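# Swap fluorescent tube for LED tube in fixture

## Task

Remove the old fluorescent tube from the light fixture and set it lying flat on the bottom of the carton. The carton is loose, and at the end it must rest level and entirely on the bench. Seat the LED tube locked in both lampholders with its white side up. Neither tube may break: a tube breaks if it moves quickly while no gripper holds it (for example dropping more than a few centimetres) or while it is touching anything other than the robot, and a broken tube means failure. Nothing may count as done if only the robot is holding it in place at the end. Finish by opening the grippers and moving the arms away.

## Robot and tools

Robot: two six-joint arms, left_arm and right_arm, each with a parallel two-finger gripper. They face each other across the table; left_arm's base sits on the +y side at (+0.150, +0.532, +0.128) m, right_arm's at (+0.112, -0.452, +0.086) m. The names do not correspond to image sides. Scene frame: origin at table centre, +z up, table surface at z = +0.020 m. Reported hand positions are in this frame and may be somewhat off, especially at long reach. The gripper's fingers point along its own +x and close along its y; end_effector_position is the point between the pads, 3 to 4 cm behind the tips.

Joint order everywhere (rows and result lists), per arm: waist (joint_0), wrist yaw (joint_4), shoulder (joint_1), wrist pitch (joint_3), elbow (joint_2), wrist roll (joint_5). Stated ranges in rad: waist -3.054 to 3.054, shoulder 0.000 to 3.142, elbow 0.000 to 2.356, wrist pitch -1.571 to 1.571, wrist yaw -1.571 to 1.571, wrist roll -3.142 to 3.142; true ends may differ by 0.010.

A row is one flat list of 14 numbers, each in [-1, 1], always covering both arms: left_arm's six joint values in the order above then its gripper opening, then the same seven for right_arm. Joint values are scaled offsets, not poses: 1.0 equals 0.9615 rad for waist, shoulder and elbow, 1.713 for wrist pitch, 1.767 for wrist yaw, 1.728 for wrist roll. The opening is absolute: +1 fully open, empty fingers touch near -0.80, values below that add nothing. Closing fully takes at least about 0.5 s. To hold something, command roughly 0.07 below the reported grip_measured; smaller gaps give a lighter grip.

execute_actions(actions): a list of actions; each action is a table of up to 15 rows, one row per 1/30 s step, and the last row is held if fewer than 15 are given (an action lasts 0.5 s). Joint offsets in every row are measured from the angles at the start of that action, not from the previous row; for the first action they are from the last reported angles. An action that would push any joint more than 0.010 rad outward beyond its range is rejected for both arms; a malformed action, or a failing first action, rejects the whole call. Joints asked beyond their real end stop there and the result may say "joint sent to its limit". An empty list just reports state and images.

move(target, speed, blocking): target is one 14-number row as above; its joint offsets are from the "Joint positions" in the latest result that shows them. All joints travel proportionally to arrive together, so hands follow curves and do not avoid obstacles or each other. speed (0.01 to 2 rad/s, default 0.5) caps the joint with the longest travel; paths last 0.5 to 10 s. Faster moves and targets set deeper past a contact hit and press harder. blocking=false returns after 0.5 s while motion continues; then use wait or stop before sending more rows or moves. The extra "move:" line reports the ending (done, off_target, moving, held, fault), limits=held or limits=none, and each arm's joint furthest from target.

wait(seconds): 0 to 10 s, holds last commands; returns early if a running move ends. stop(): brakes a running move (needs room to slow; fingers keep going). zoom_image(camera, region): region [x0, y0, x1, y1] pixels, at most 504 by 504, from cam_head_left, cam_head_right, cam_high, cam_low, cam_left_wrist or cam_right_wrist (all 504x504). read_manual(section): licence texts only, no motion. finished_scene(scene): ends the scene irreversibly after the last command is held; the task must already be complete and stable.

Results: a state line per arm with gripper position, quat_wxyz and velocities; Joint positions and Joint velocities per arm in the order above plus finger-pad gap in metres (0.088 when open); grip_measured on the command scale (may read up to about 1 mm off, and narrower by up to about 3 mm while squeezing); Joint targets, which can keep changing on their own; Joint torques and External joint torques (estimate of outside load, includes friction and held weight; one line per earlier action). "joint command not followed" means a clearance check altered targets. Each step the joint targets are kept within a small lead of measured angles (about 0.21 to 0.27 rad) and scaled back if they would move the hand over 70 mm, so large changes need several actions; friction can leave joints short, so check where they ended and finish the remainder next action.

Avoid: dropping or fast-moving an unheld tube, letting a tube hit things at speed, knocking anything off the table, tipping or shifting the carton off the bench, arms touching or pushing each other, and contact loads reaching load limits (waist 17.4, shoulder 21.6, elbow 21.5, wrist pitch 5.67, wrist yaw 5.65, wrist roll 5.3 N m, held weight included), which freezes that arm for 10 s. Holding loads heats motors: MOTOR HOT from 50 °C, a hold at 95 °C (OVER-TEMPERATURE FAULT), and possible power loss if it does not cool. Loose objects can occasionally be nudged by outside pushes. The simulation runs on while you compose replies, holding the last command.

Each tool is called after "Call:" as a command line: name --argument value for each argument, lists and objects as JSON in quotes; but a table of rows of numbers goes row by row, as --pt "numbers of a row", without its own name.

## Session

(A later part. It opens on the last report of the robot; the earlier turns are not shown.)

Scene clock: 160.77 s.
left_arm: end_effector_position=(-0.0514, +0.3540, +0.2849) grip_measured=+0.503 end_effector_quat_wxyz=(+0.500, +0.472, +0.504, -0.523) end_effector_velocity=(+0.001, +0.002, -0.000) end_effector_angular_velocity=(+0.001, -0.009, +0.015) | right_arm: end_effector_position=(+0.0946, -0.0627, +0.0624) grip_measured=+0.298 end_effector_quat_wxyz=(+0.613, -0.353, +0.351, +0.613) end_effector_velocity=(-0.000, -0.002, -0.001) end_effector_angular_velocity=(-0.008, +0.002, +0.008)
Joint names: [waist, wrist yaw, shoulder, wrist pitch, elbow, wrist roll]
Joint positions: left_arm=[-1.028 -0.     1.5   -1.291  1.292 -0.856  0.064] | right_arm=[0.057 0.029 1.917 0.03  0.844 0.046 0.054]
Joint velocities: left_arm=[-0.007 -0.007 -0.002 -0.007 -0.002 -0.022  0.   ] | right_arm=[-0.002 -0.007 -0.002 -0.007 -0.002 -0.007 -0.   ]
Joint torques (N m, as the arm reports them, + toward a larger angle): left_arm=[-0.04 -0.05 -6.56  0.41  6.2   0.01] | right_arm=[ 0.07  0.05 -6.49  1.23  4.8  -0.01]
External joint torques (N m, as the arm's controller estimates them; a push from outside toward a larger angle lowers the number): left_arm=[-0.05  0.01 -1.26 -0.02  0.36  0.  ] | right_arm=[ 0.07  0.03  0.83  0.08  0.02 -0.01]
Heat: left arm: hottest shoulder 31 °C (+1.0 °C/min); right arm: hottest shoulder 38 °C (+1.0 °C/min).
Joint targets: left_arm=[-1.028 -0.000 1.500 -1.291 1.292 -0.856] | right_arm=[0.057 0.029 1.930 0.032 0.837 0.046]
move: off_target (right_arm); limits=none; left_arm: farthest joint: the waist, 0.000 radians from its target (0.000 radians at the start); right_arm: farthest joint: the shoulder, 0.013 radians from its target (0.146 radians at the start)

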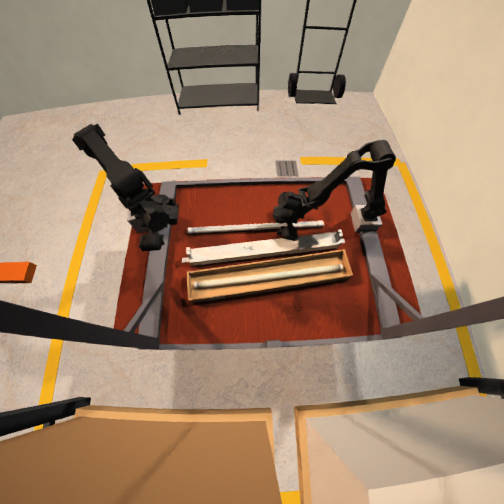

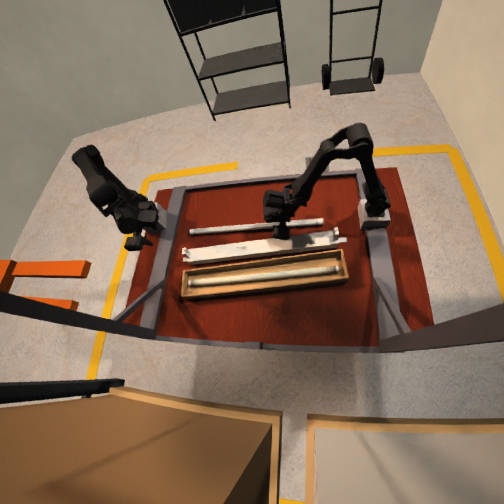

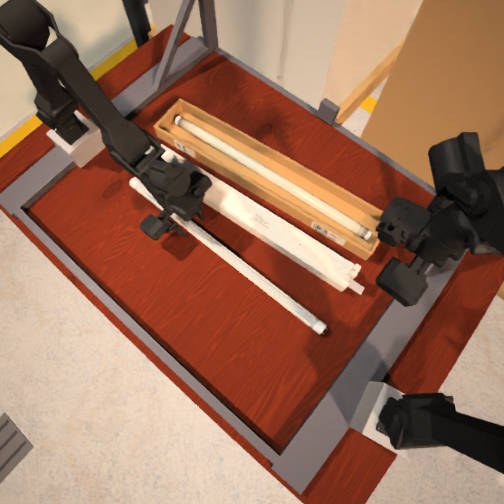

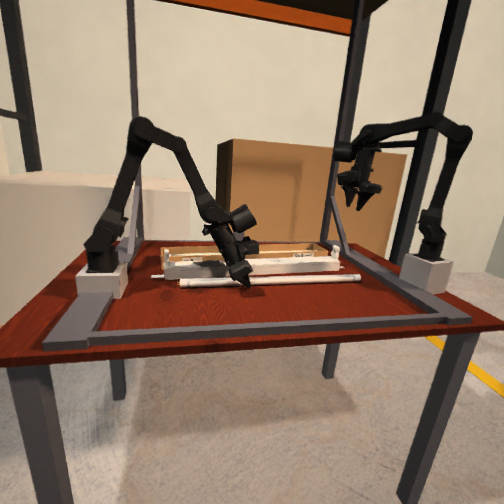

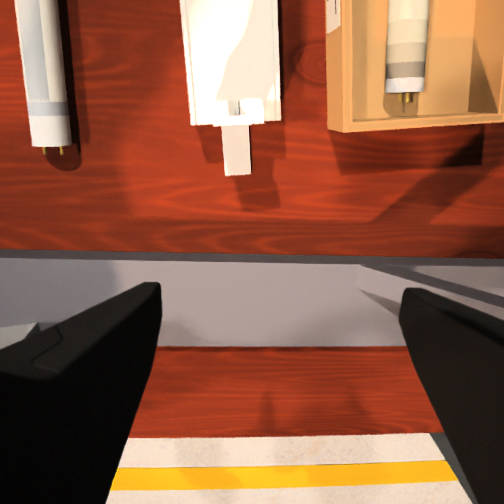

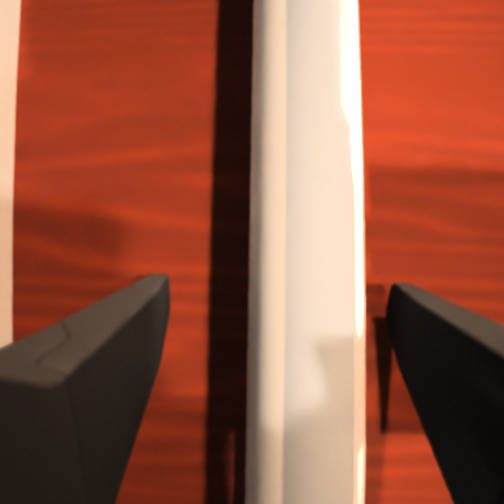

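Call:
move --target '[0,0,0,0,0,0,0.5,-0.015,0,0.021,0.007,-0.008,0,0.1]' --speed 0.05

Call:
move --target '[0,0,0,0,0,0,0.5,0,0,0,0,0,0,-0.48]'

Call:
move --target '[0,0,0,0,0,0,0.5,0.054,0.05,-0.405,-0.372,0.272,0.091,-0.48]' --speed 0.15

Scene clock: 167.37 s.
left_arm: end_effector_position=(-0.0514, +0.3540, +0.2849) grip_measured=+0.503 end_effector_quat_wxyz=(+0.500, +0.472, +0.504, -0.523) end_effector_velocity=(+0.003, +0.002, -0.000) end_effector_angular_velocity=(+0.009, -0.022, -0.009) | right_arm: end_effector_position=(+0.0987, -0.0617, +0.0609) grip_measured=+0.103 end_effector_quat_wxyz=(+0.617, -0.350, +0.352, +0.611) end_effector_velocity=(+0.002, +0.001, +0.001) end_effector_angular_velocity=(+0.008, +0.005, -0.025)
Joint names: [waist, wrist yaw, shoulder, wrist pitch, elbow, wrist roll]
Joint positions: left_arm=[-1.028 -0.     1.5   -1.291  1.292 -0.856  0.064] | right_arm=[0.047 0.029 1.924 0.04  0.844 0.046 0.044]
Joint velocities: left_arm=[-0.002 -0.007  0.002 -0.022  0.002  0.007 -0.   ] | right_arm=[-0.002  0.007 -0.002  0.007 -0.002  0.022 -0.   ]
Joint torques (N m, as the arm reports them, + toward a larger angle): left_arm=[-0.04 -0.04 -6.57  0.41  6.2   0.01] | right_arm=[-0.4   0.02 -6.5   1.19  5.02  0.  ]
External joint torques (N m, as the arm's controller estimates them; a push from outside toward a larger angle lowers the number): left_arm=[-0.04  0.01 -1.21 -0.02  0.32  0.  ] | right_arm=[-0.39  0.    0.91  0.01  0.17 -0.01]
Heat: left arm: hottest shoulder 31 °C (+1.0 °C/min); right arm: hottest shoulder 37 °C (+0.0 °C/min).
Joint targets: left_arm=[-1.028 -0.000 1.500 -1.291 1.292 -0.856] | right_arm=[0.043 0.029 1.937 0.042 0.836 0.046]
move: off_target (right_arm); limits=none; left_arm: farthest joint: the waist, 0.000 radians from its target (0.000 radians at the start); right_arm: farthest joint: the shoulder, 0.013 radians from its target (0.020 radians at the start)

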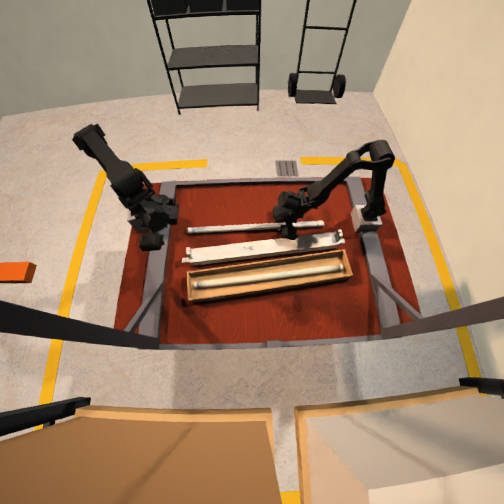

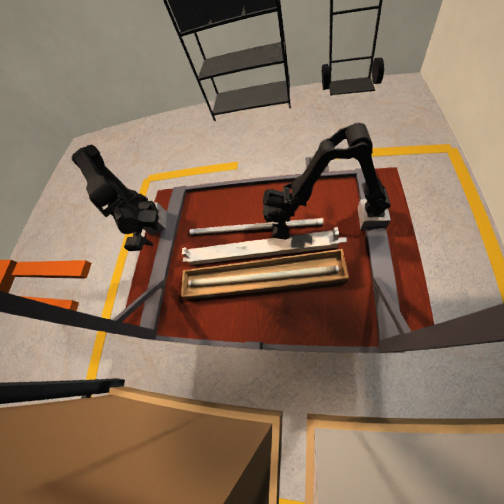

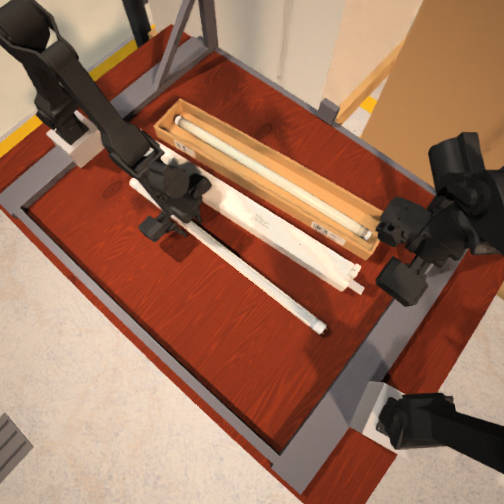

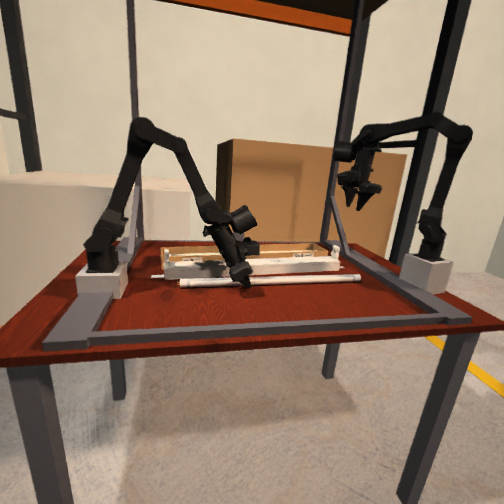

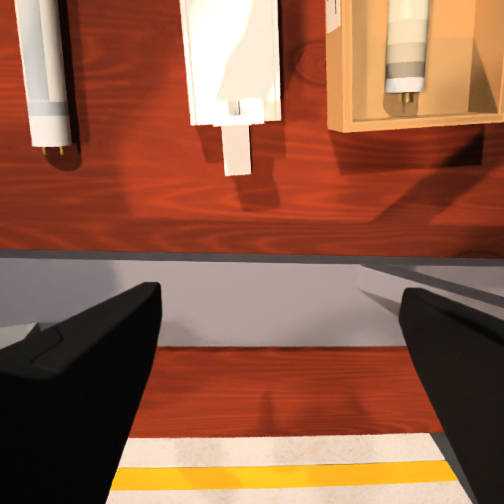

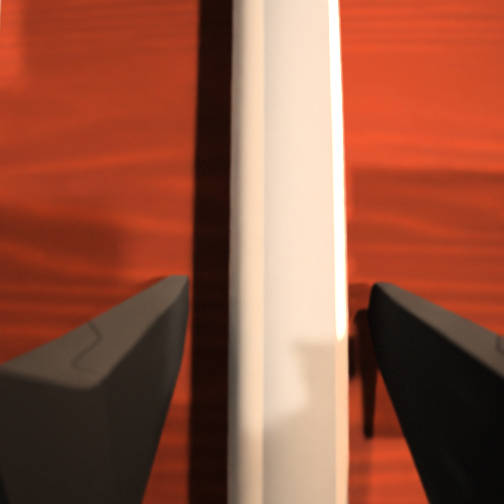

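Scene clock: 167.87 s.
left_arm: end_effector_position=(-0.0514, +0.3540, +0.2849) grip_measured=+0.503 end_effector_quat_wxyz=(+0.500, +0.472, +0.504, -0.523) end_effector_velocity=(+0.002, +0.001, -0.000) end_effector_angular_velocity=(+0.001, -0.009, +0.020) | right_arm: end_effector_position=(+0.0987, -0.0616, +0.0609) grip_measured=-0.375 end_effector_quat_wxyz=(+0.617, -0.350, +0.352, +0.611) end_effector_velocity=(+0.000, -0.005, -0.002) end_effector_angular_velocity=(-0.022, +0.002, +0.008)
Joint names: [waist, wrist yaw, shoulder, wrist pitch, elbow, wrist roll]
Joint positions: left_arm=[-1.028 -0.     1.5   -1.291  1.292 -0.856  0.064] | right_arm=[0.047 0.029 1.924 0.041 0.844 0.046 0.021]
Joint velocities: left_arm=[-0.002 -0.007 -0.002 -0.007 -0.002 -0.022 -0.   ] | right_arm=[-0.002 -0.007 -0.002 -0.022 -0.002 -0.007 -0.   ]
Joint torques (N m, as the arm reports them, + toward a larger angle): left_arm=[-0.05 -0.05 -6.57  0.41  6.2   0.  ] | right_arm=[-0.02  0.04 -7.92  1.07  5.96  0.  ]
External joint torques (N m, as the arm's controller estimates them; a push from outside toward a larger angle lowers the number): left_arm=[-0.05  0.   -1.24 -0.03  0.33  0.  ] | right_arm=[-0.03  0.03 -0.57 -0.09  1.2  -0.01]
Heat: left arm: hottest shoulder 31 °C (+1.0 °C/min); right arm: hottest shoulder 37 °C (+0.0 °C/min).
Joint targets: left_arm=[-1.028 -0.000 1.500 -1.291 1.292 -0.856] | right_arm=[0.047 0.029 1.924 0.041 0.844 0.046]
move: done; limits=none; left_arm: farthest joint: the waist, 0.000 radians from its target (0.000 radians at the start); right_arm: farthest joint: the wrist pitch, 0.001 radians from its target (0.000 radians at the start)

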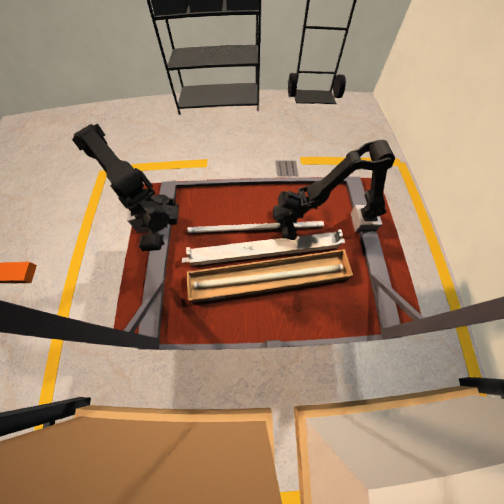

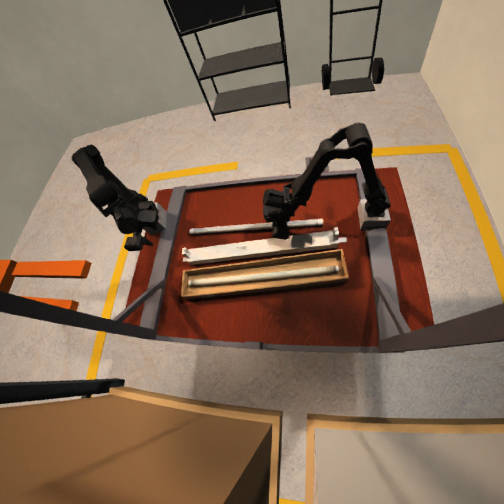

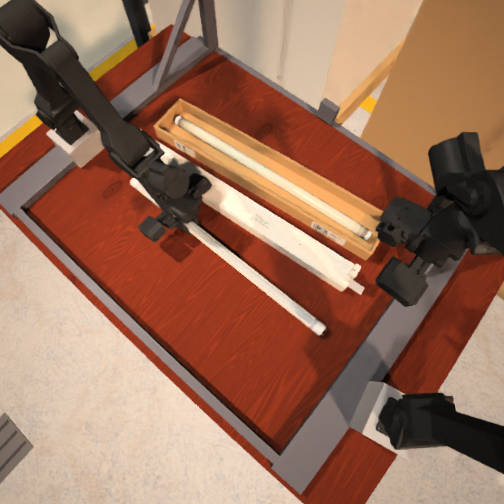

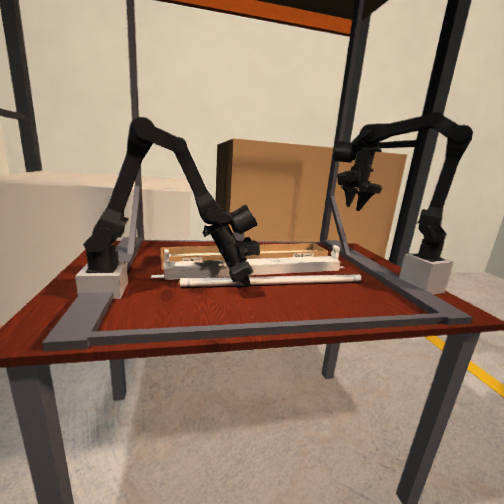

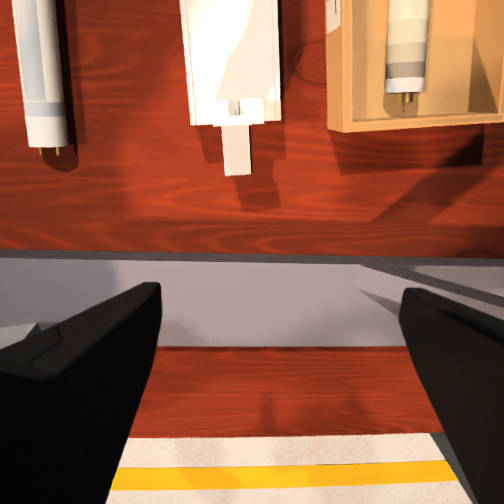

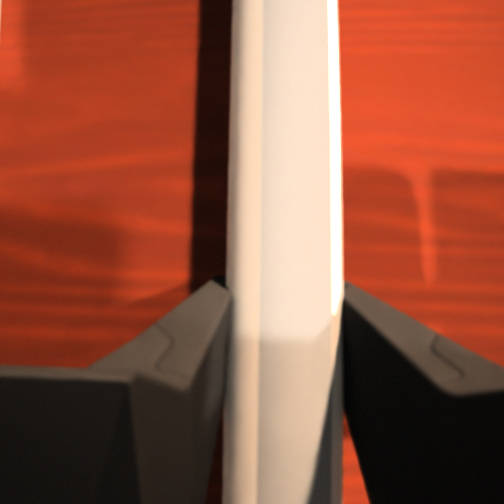

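Scene clock: 172.63 s.
left_arm: end_effector_position=(-0.0514, +0.3540, +0.2849) grip_measured=+0.503 end_effector_quat_wxyz=(+0.500, +0.472, +0.504, -0.523) end_effector_velocity=(+0.001, +0.001, +0.002) end_effector_angular_velocity=(-0.007, -0.003, +0.005) | right_arm: end_effector_position=(+0.0945, -0.0846, +0.2072) grip_measured=-0.375 end_effector_quat_wxyz=(+0.652, -0.330, +0.378, +0.569) end_effector_velocity=(-0.000, -0.000, -0.001) end_effector_angular_velocity=(+0.001, +0.003, +0.007)
Joint names: [waist, wrist yaw, shoulder, wrist pitch, elbow, wrist roll]
Joint positions: left_arm=[-1.028 -0.     1.5   -1.291  1.292 -0.856  0.064] | right_arm=[ 0.095  0.113  1.553 -0.599  1.09   0.2    0.021]
Joint velocities: left_arm=[-0.002 -0.007 -0.007 -0.007  0.002 -0.007 -0.   ] | right_arm=[-0.002 -0.007 -0.002  0.007 -0.007 -0.007 -0.   ]
Joint torques (N m, as the arm reports them, + toward a larger angle): left_arm=[-0.04 -0.04 -6.57  0.41  6.2   0.  ] | right_arm=[ 0.33  0.32 -8.9   1.2   9.63  0.11]
External joint torques (N m, as the arm's controller estimates them; a push from outside toward a larger angle lowers the number): left_arm=[-0.07  0.02 -1.18 -0.04  0.27  0.  ] | right_arm=[ 0.29  0.26 -2.72  0.07  3.3   0.11]
Heat: left arm: hottest shoulder 31 °C (+1.0 °C/min); right arm: hottest shoulder 38 °C (+1.0 °C/min).
Joint targets: left_arm=[-1.028 -0.000 1.500 -1.291 1.292 -0.856] | right_arm=[0.098 0.117 1.534 -0.597 1.106 0.203]
move: off_target (right_arm); limits=none; left_arm: farthest joint: the waist, 0.000 radians from its target (0.000 radians at the start); right_arm: farthest joint: the shoulder, 0.019 radians from its target (0.389 radians at the start)

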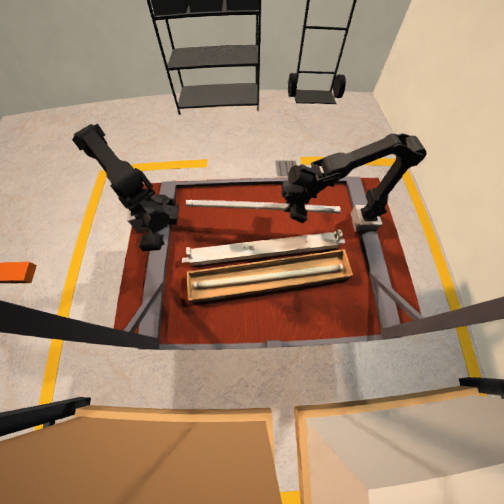

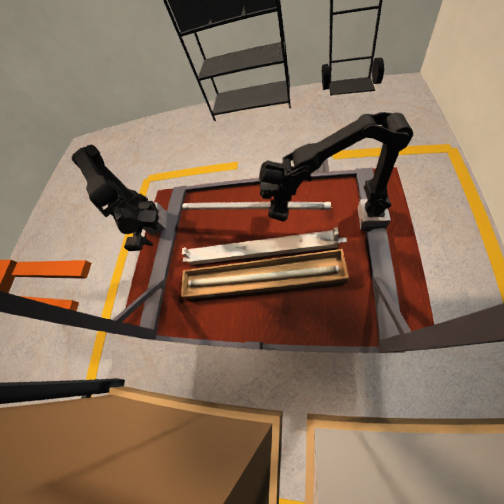

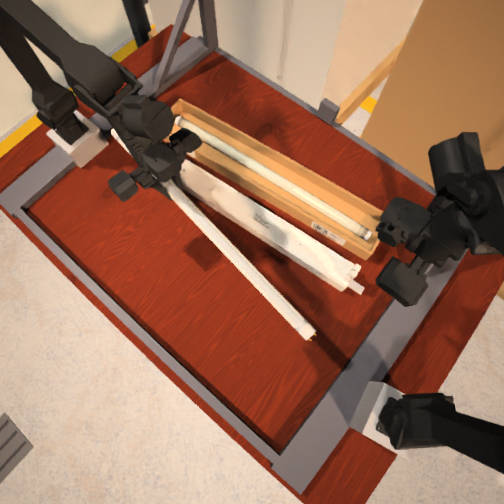

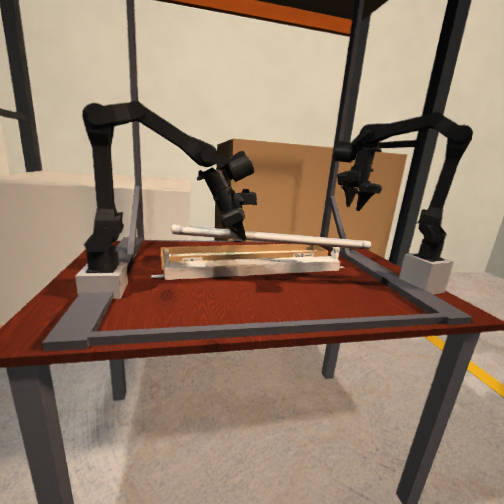

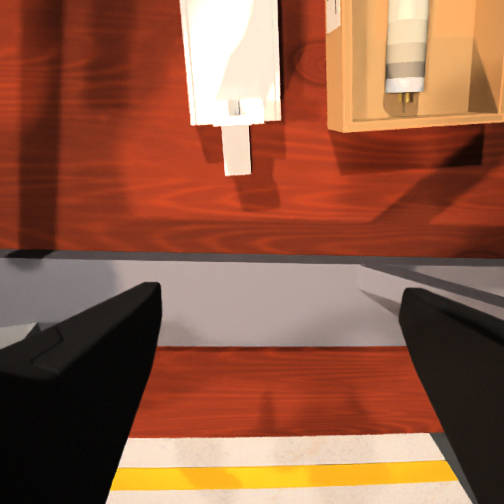

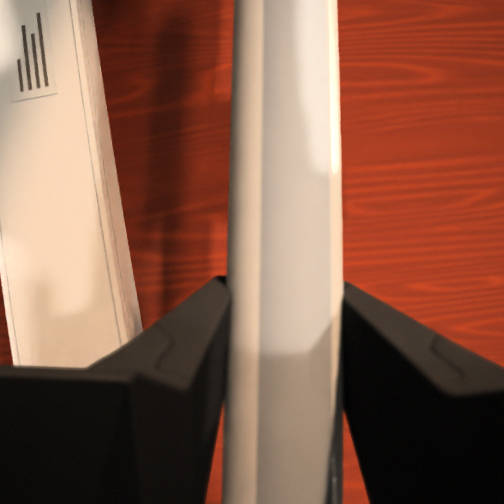

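Call:
move --target '[0.82,0,0.445,-0.066,0.495,0.538,0.6,-0.392,-0.488,0.035,0.163,-0.189,0.067,-0.48]' --speed 0.25

Scene clock: 181.70 s.
left_arm: end_effector_position=(+0.1275, +0.1697, +0.2841) grip_measured=+0.597 end_effector_quat_wxyz=(+0.470, +0.527, +0.462, -0.536) end_effector_velocity=(+0.003, +0.005, +0.000) end_effector_angular_velocity=(+0.021, -0.023, +0.005) | right_arm: end_effector_position=(+0.1109, -0.0873, +0.1993) grip_measured=-0.375 end_effector_quat_wxyz=(+0.478, -0.055, +0.569, +0.667) end_effector_velocity=(-0.002, -0.000, +0.003) end_effector_angular_velocity=(+0.008, +0.020, +0.005)
Joint names: [waist, wrist yaw, shoulder, wrist pitch, elbow, wrist roll]
Joint positions: left_arm=[-0.244 -0.     1.911 -1.402  1.759  0.068  0.068] | right_arm=[-0.278 -0.742  1.579 -0.324  0.913  0.315  0.021]
Joint velocities: left_arm=[-0.002 -0.022 -0.002 -0.022 -0.002 -0.007 -0.   ] | right_arm=[-0.002 -0.022 -0.002  0.007 -0.002  0.007 -0.   ]
Joint torques (N m, as the arm reports them, + toward a larger angle): left_arm=[ 0.25  0.01 -7.86  0.2   7.14  0.2 ] | right_arm=[-0.16 -0.75 -5.84  1.39  6.68 -0.04]
External joint torques (N m, as the arm's controller estimates them; a push from outside toward a larger angle lowers the number): left_arm=[ 0.24  0.02  0.44 -0.17  1.38  0.2 ] | right_arm=[-0.2  -0.36  0.22  0.27  0.7   0.  ]
Heat: left arm: hottest shoulder 31 °C (+1.0 °C/min); right arm: hottest shoulder 38 °C (+1.0 °C/min).
Joint targets: left_arm=[-0.240 -0.000 1.928 -1.404 1.768 0.074] | right_arm=[-0.282 -0.750 1.587 -0.319 0.908 0.316]
move: off_target (left_arm); limits=none; left_arm: farthest joint: the shoulder, 0.017 radians from its target (0.428 radians at the start); right_arm: farthest joint: the shoulder, 0.007 radians from its target (0.033 radians at the start)

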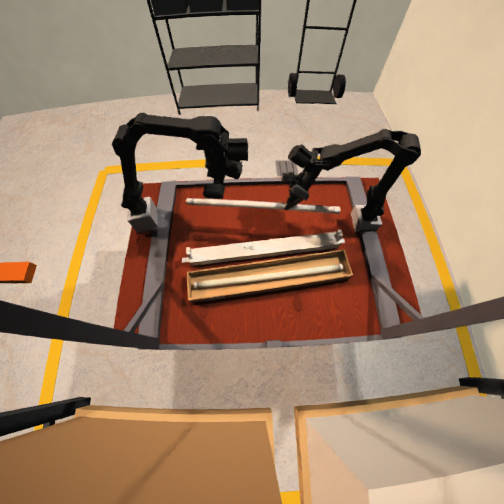

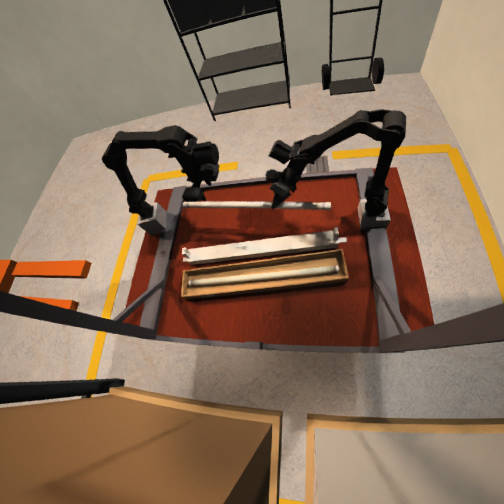

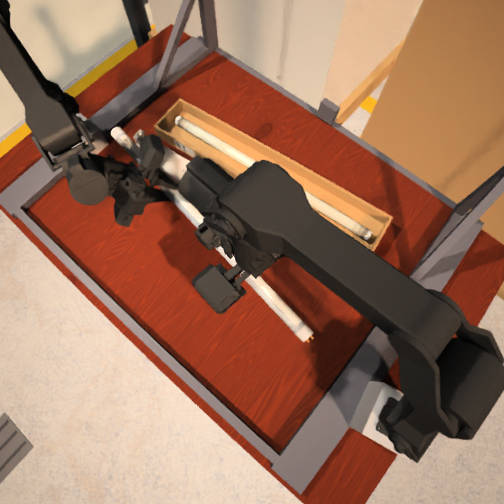

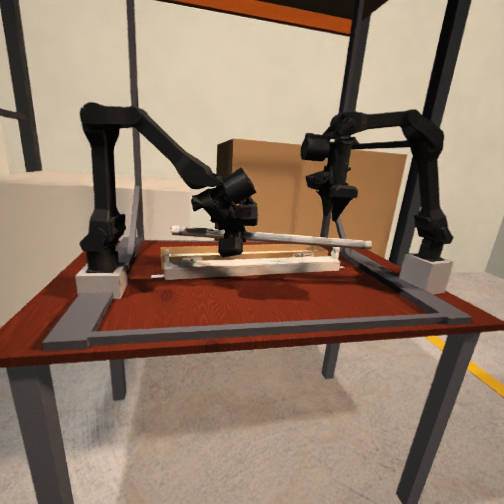

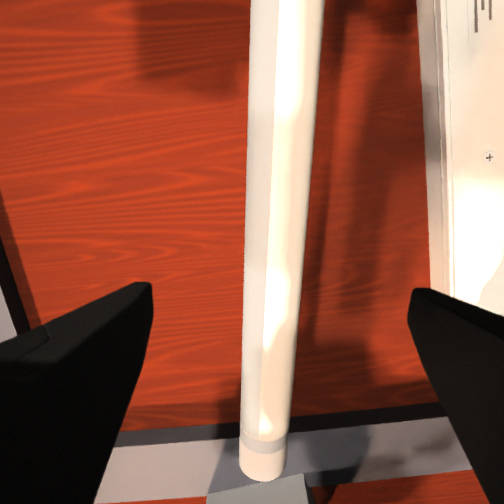

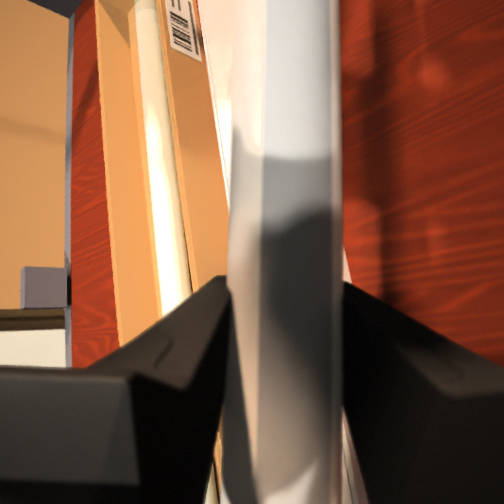

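Move left toward the scene‑1 grip pose.

Call:
move --target '[-0.035,0,0.38,0.075,0.23,-0.005,0.6,0,0,0,0,0,0,-0.48]' --speed 0.2

Scene clock: 186.50 s.
left_arm: end_effector_position=(+0.1093, +0.0926, +0.2064) grip_measured=+0.597 end_effector_quat_wxyz=(+0.462, +0.535, +0.456, -0.541) end_effector_velocity=(+0.000, +0.002, -0.002) end_effector_angular_velocity=(+0.011, -0.008, +0.005) | right_arm: end_effector_position=(+0.1108, -0.0877, +0.1991) grip_measured=-0.375 end_effector_quat_wxyz=(+0.477, -0.055, +0.570, +0.666) end_effector_velocity=(-0.002, -0.002, -0.000) end_effector_angular_velocity=(-0.001, +0.004, +0.011)
Joint names: [waist, wrist yaw, shoulder, wrist pitch, elbow, wrist roll]
Joint positions: left_arm=[-0.274 -0.     2.256 -1.276  1.972  0.064  0.068] | right_arm=[-0.278 -0.742  1.579 -0.327  0.913  0.315  0.021]
Joint velocities: left_arm=[-0.002 -0.007  0.002 -0.007 -0.002 -0.007 -0.   ] | right_arm=[ 0.002 -0.007 -0.002 -0.007 -0.002 -0.007 -0.   ]
Joint torques (N m, as the arm reports them, + toward a larger angle): left_arm=[ -0.4    0.01 -10.12   0.46   7.1   -0.19] | right_arm=[ 0.   -0.47 -6.47  1.21  7.31 -0.03]
External joint torques (N m, as the arm's controller estimates them; a push from outside toward a larger angle lowers the number): left_arm=[-0.4   0.02  0.42  0.11  1.34 -0.19] | right_arm=[-0.03 -0.09 -0.43  0.09  1.33  0.01]
Heat: left arm: hottest shoulder 32 °C (+2.0 °C/min); right arm: hottest shoulder 38 °C (+1.0 °C/min).
Joint targets: left_arm=[-0.278 -0.000 2.276 -1.273 1.980 0.059] | right_arm=[-0.278 -0.742 1.579 -0.325 0.913 0.315]
move: off_target (left_arm); limits=none; left_arm: farthest joint: the shoulder, 0.020 radians from its target (0.365 radians at the start); right_arm: farthest joint: the wrist pitch, 0.003 radians from its target (0.000 radians at the start)

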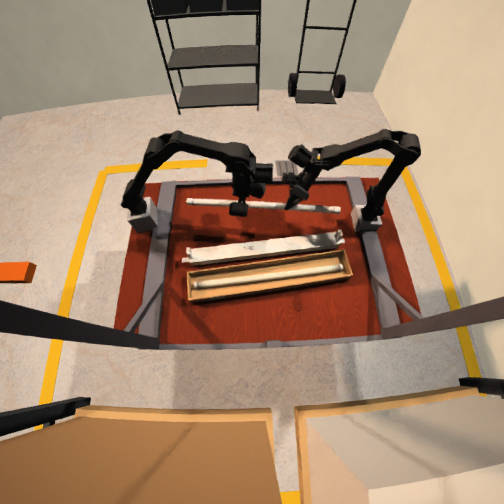

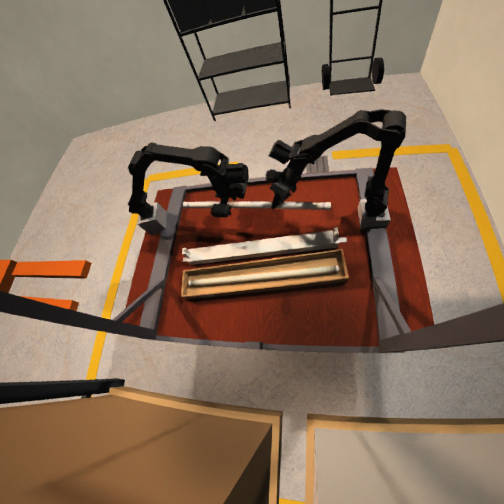

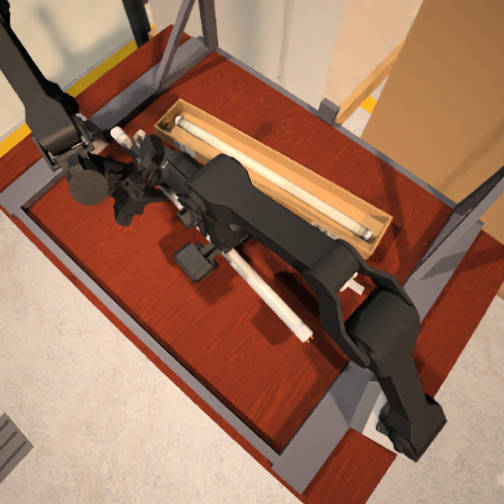

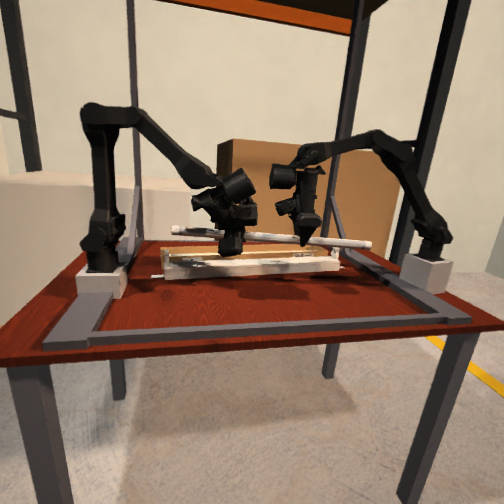

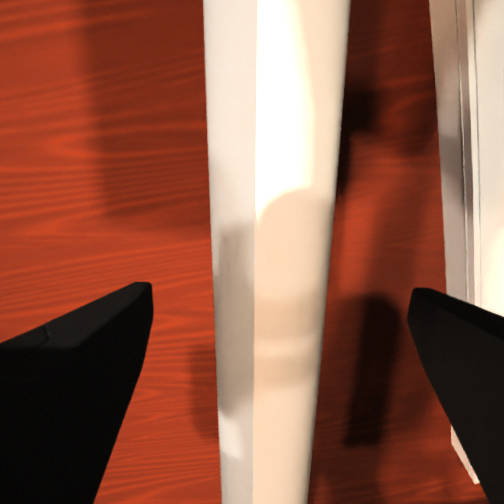

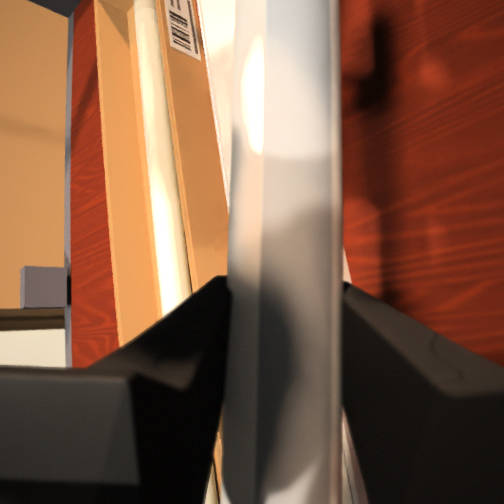

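Call:
move --target '[0.014,0,0.068,0.028,0,0,0.3,0,0,0,0,0,0,-0.48]' --speed 0.08

Call:
move --target '[0,0,0,0,0,0,-0.48,0,0,0,0,0,0,-0.48]'

Call:
zoom_image --camera "cam_low" --region '[160,170,380,280]'

Scene clock: 192.17 s.
left_arm: end_effector_position=(+0.1129, +0.0838, +0.1873) grip_measured=+0.303 end_effector_quat_wxyz=(+0.465, +0.533, +0.459, -0.538) end_effector_velocity=(+0.002, +0.002, +0.000) end_effector_angular_velocity=(+0.005, -0.022, +0.005) | right_arm: end_effector_position=(+0.1108, -0.0879, +0.1988) grip_measured=-0.375 end_effector_quat_wxyz=(+0.477, -0.055, +0.571, +0.666) end_effector_velocity=(-0.002, -0.002, +0.001) end_effector_angular_velocity=(-0.006, +0.024, +0.005)
Joint names: [waist, wrist yaw, shoulder, wrist pitch, elbow, wrist roll]
Joint positions: left_arm=[-0.264 -0.     2.301 -1.23   1.972  0.064  0.054] | right_arm=[-0.278 -0.742  1.579 -0.329  0.913  0.315  0.021]
Joint velocities: left_arm=[-0.002 -0.022 -0.002 -0.007 -0.002 -0.007 -0.   ] | right_arm=[-0.002 -0.022 -0.002 -0.007 -0.002  0.007 -0.   ]
Joint torques (N m, as the arm reports them, + toward a larger angle): left_arm=[  0.33   0.01 -10.39   0.47   6.03   0.  ] | right_arm=[-0.04 -0.45 -6.6   1.14  7.21 -0.08]
External joint torques (N m, as the arm's controller estimates them; a push from outside toward a larger angle lowers the number): left_arm=[0.31 0.02 0.47 0.11 0.25 0.  ] | right_arm=[-0.05 -0.06 -0.51  0.    1.16 -0.04]
Heat: left arm: hottest shoulder 33 °C (+2.0 °C/min); right arm: hottest shoulder 37 °C (+0.0 °C/min).
Joint targets: left_arm=[-0.260 -0.000 2.321 -1.228 1.972 0.064] | right_arm=[-0.278 -0.742 1.579 -0.327 0.913 0.315]
move: off_target (left_arm); limits=none; left_arm: farthest joint: the shoulder, 0.020 radians from its target (0.065 radians at the start); right_arm: farthest joint: the wrist pitch, 0.002 radians from its target (0.000 radians at the start)

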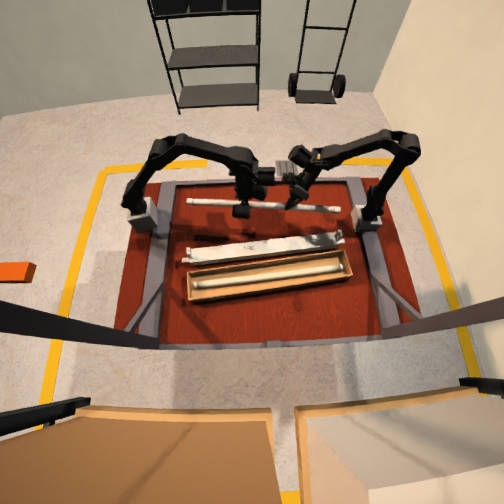

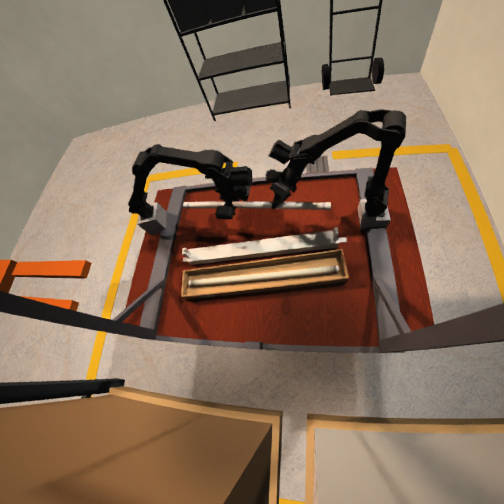

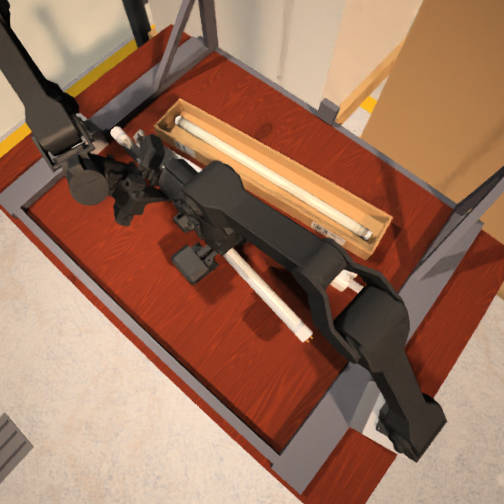

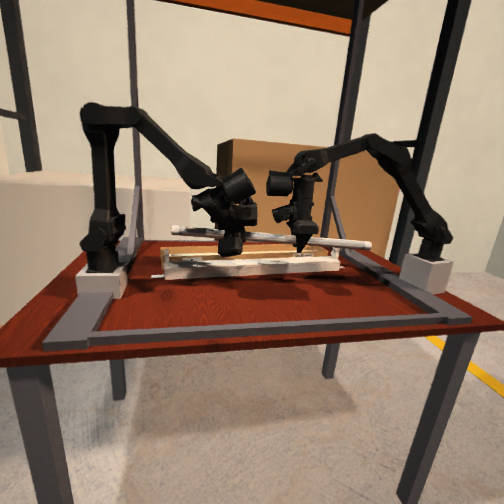

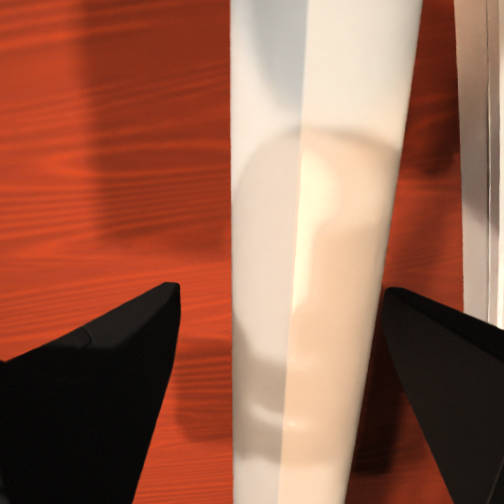

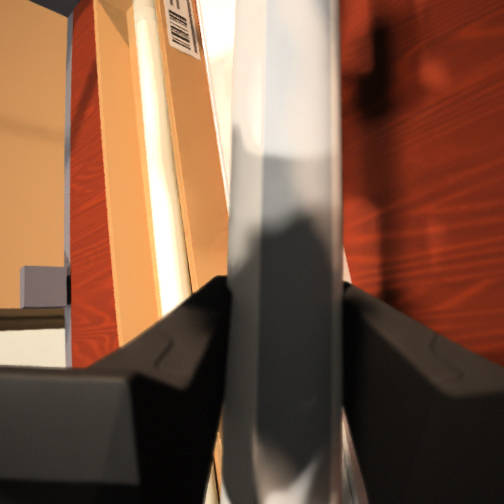

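Scene clock: 192.67 s.
left_arm: end_effector_position=(+0.1131, +0.0838, +0.1873) grip_measured=-0.383 end_effector_quat_wxyz=(+0.465, +0.533, +0.459, -0.538) end_effector_velocity=(+0.000, +0.002, +0.003) end_effector_angular_velocity=(+0.003, +0.007, +0.024) | right_arm: end_effector_position=(+0.1109, -0.0882, +0.1985) grip_measured=-0.375 end_effector_quat_wxyz=(+0.478, -0.056, +0.572, +0.665) end_effector_velocity=(+0.004, +0.001, +0.000) end_effector_angular_velocity=(+0.011, -0.025, -0.010)
Joint names: [waist, wrist yaw, shoulder, wrist pitch, elbow, wrist roll]
Joint positions: left_arm=[-0.264 -0.001  2.301 -1.23   1.972  0.064  0.02 ] | right_arm=[-0.278 -0.74   1.579 -0.331  0.913  0.315  0.021]
Joint velocities: left_arm=[ 0.002  0.007 -0.007 -0.007 -0.002 -0.022  0.   ] | right_arm=[-0.002  0.022 -0.007  0.007 -0.002 -0.007  0.   ]
Joint torques (N m, as the arm reports them, + toward a larger angle): left_arm=[ -0.05   0.03 -13.2    0.33   6.08   0.  ] | right_arm=[ 0.   -0.49 -6.59  1.2   7.34 -0.05]
External joint torques (N m, as the arm's controller estimates them; a push from outside toward a larger angle lowers the number): left_arm=[-0.11  0.04 -2.25 -0.04  0.24  0.01] | right_arm=[ 0.01 -0.11 -0.5   0.08  1.32 -0.01]
Heat: left arm: hottest shoulder 33 °C (+2.0 °C/min); right arm: hottest shoulder 37 °C (+0.0 °C/min).
Joint targets: left_arm=[-0.264 -0.000 2.301 -1.230 1.972 0.064] | right_arm=[-0.278 -0.741 1.579 -0.329 0.913 0.315]
move: done; limits=none; left_arm: farthest joint: the wrist yaw, 0.001 radians from its target (0.000 radians at the start); right_arm: farthest joint: the wrist pitch, 0.002 radians from its target (0.000 radians at the start)

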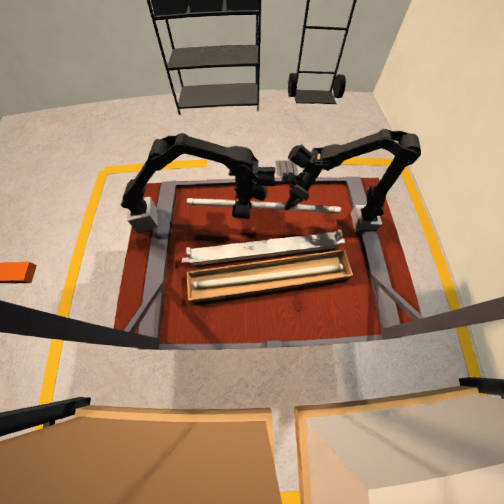

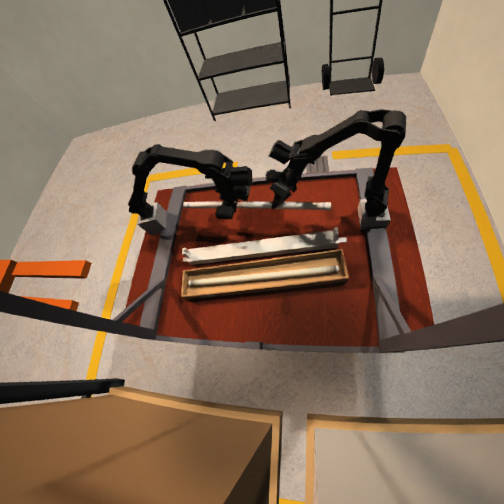

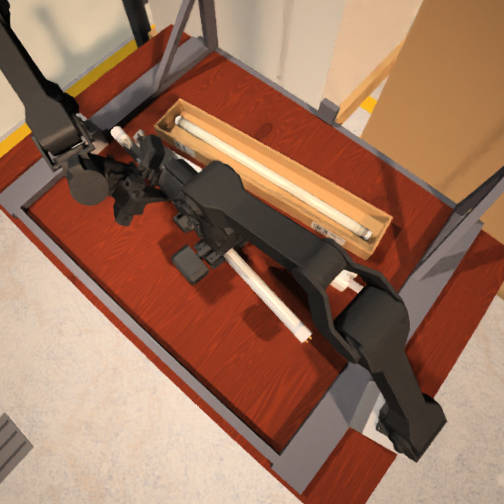

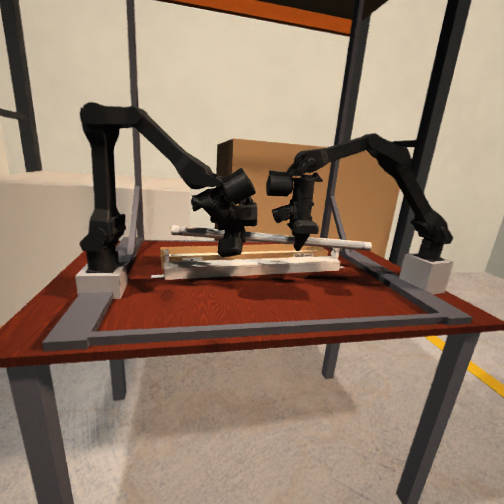

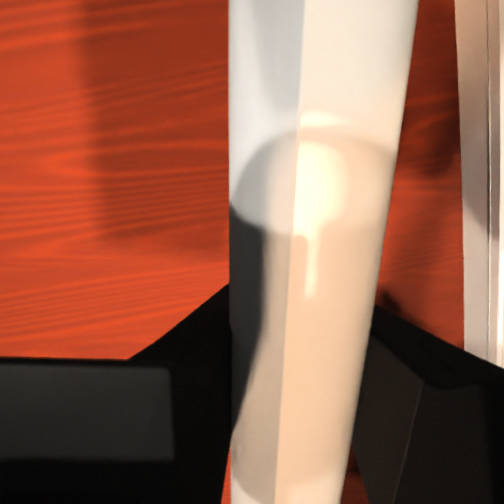

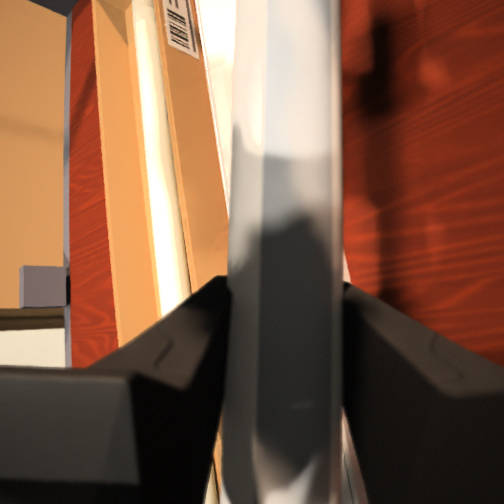

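Region (160, 170, 380, 280) of cam_low's 504x504 image, scaled by 2.291, with more detail than that image has.

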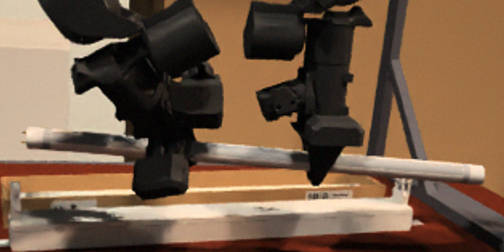

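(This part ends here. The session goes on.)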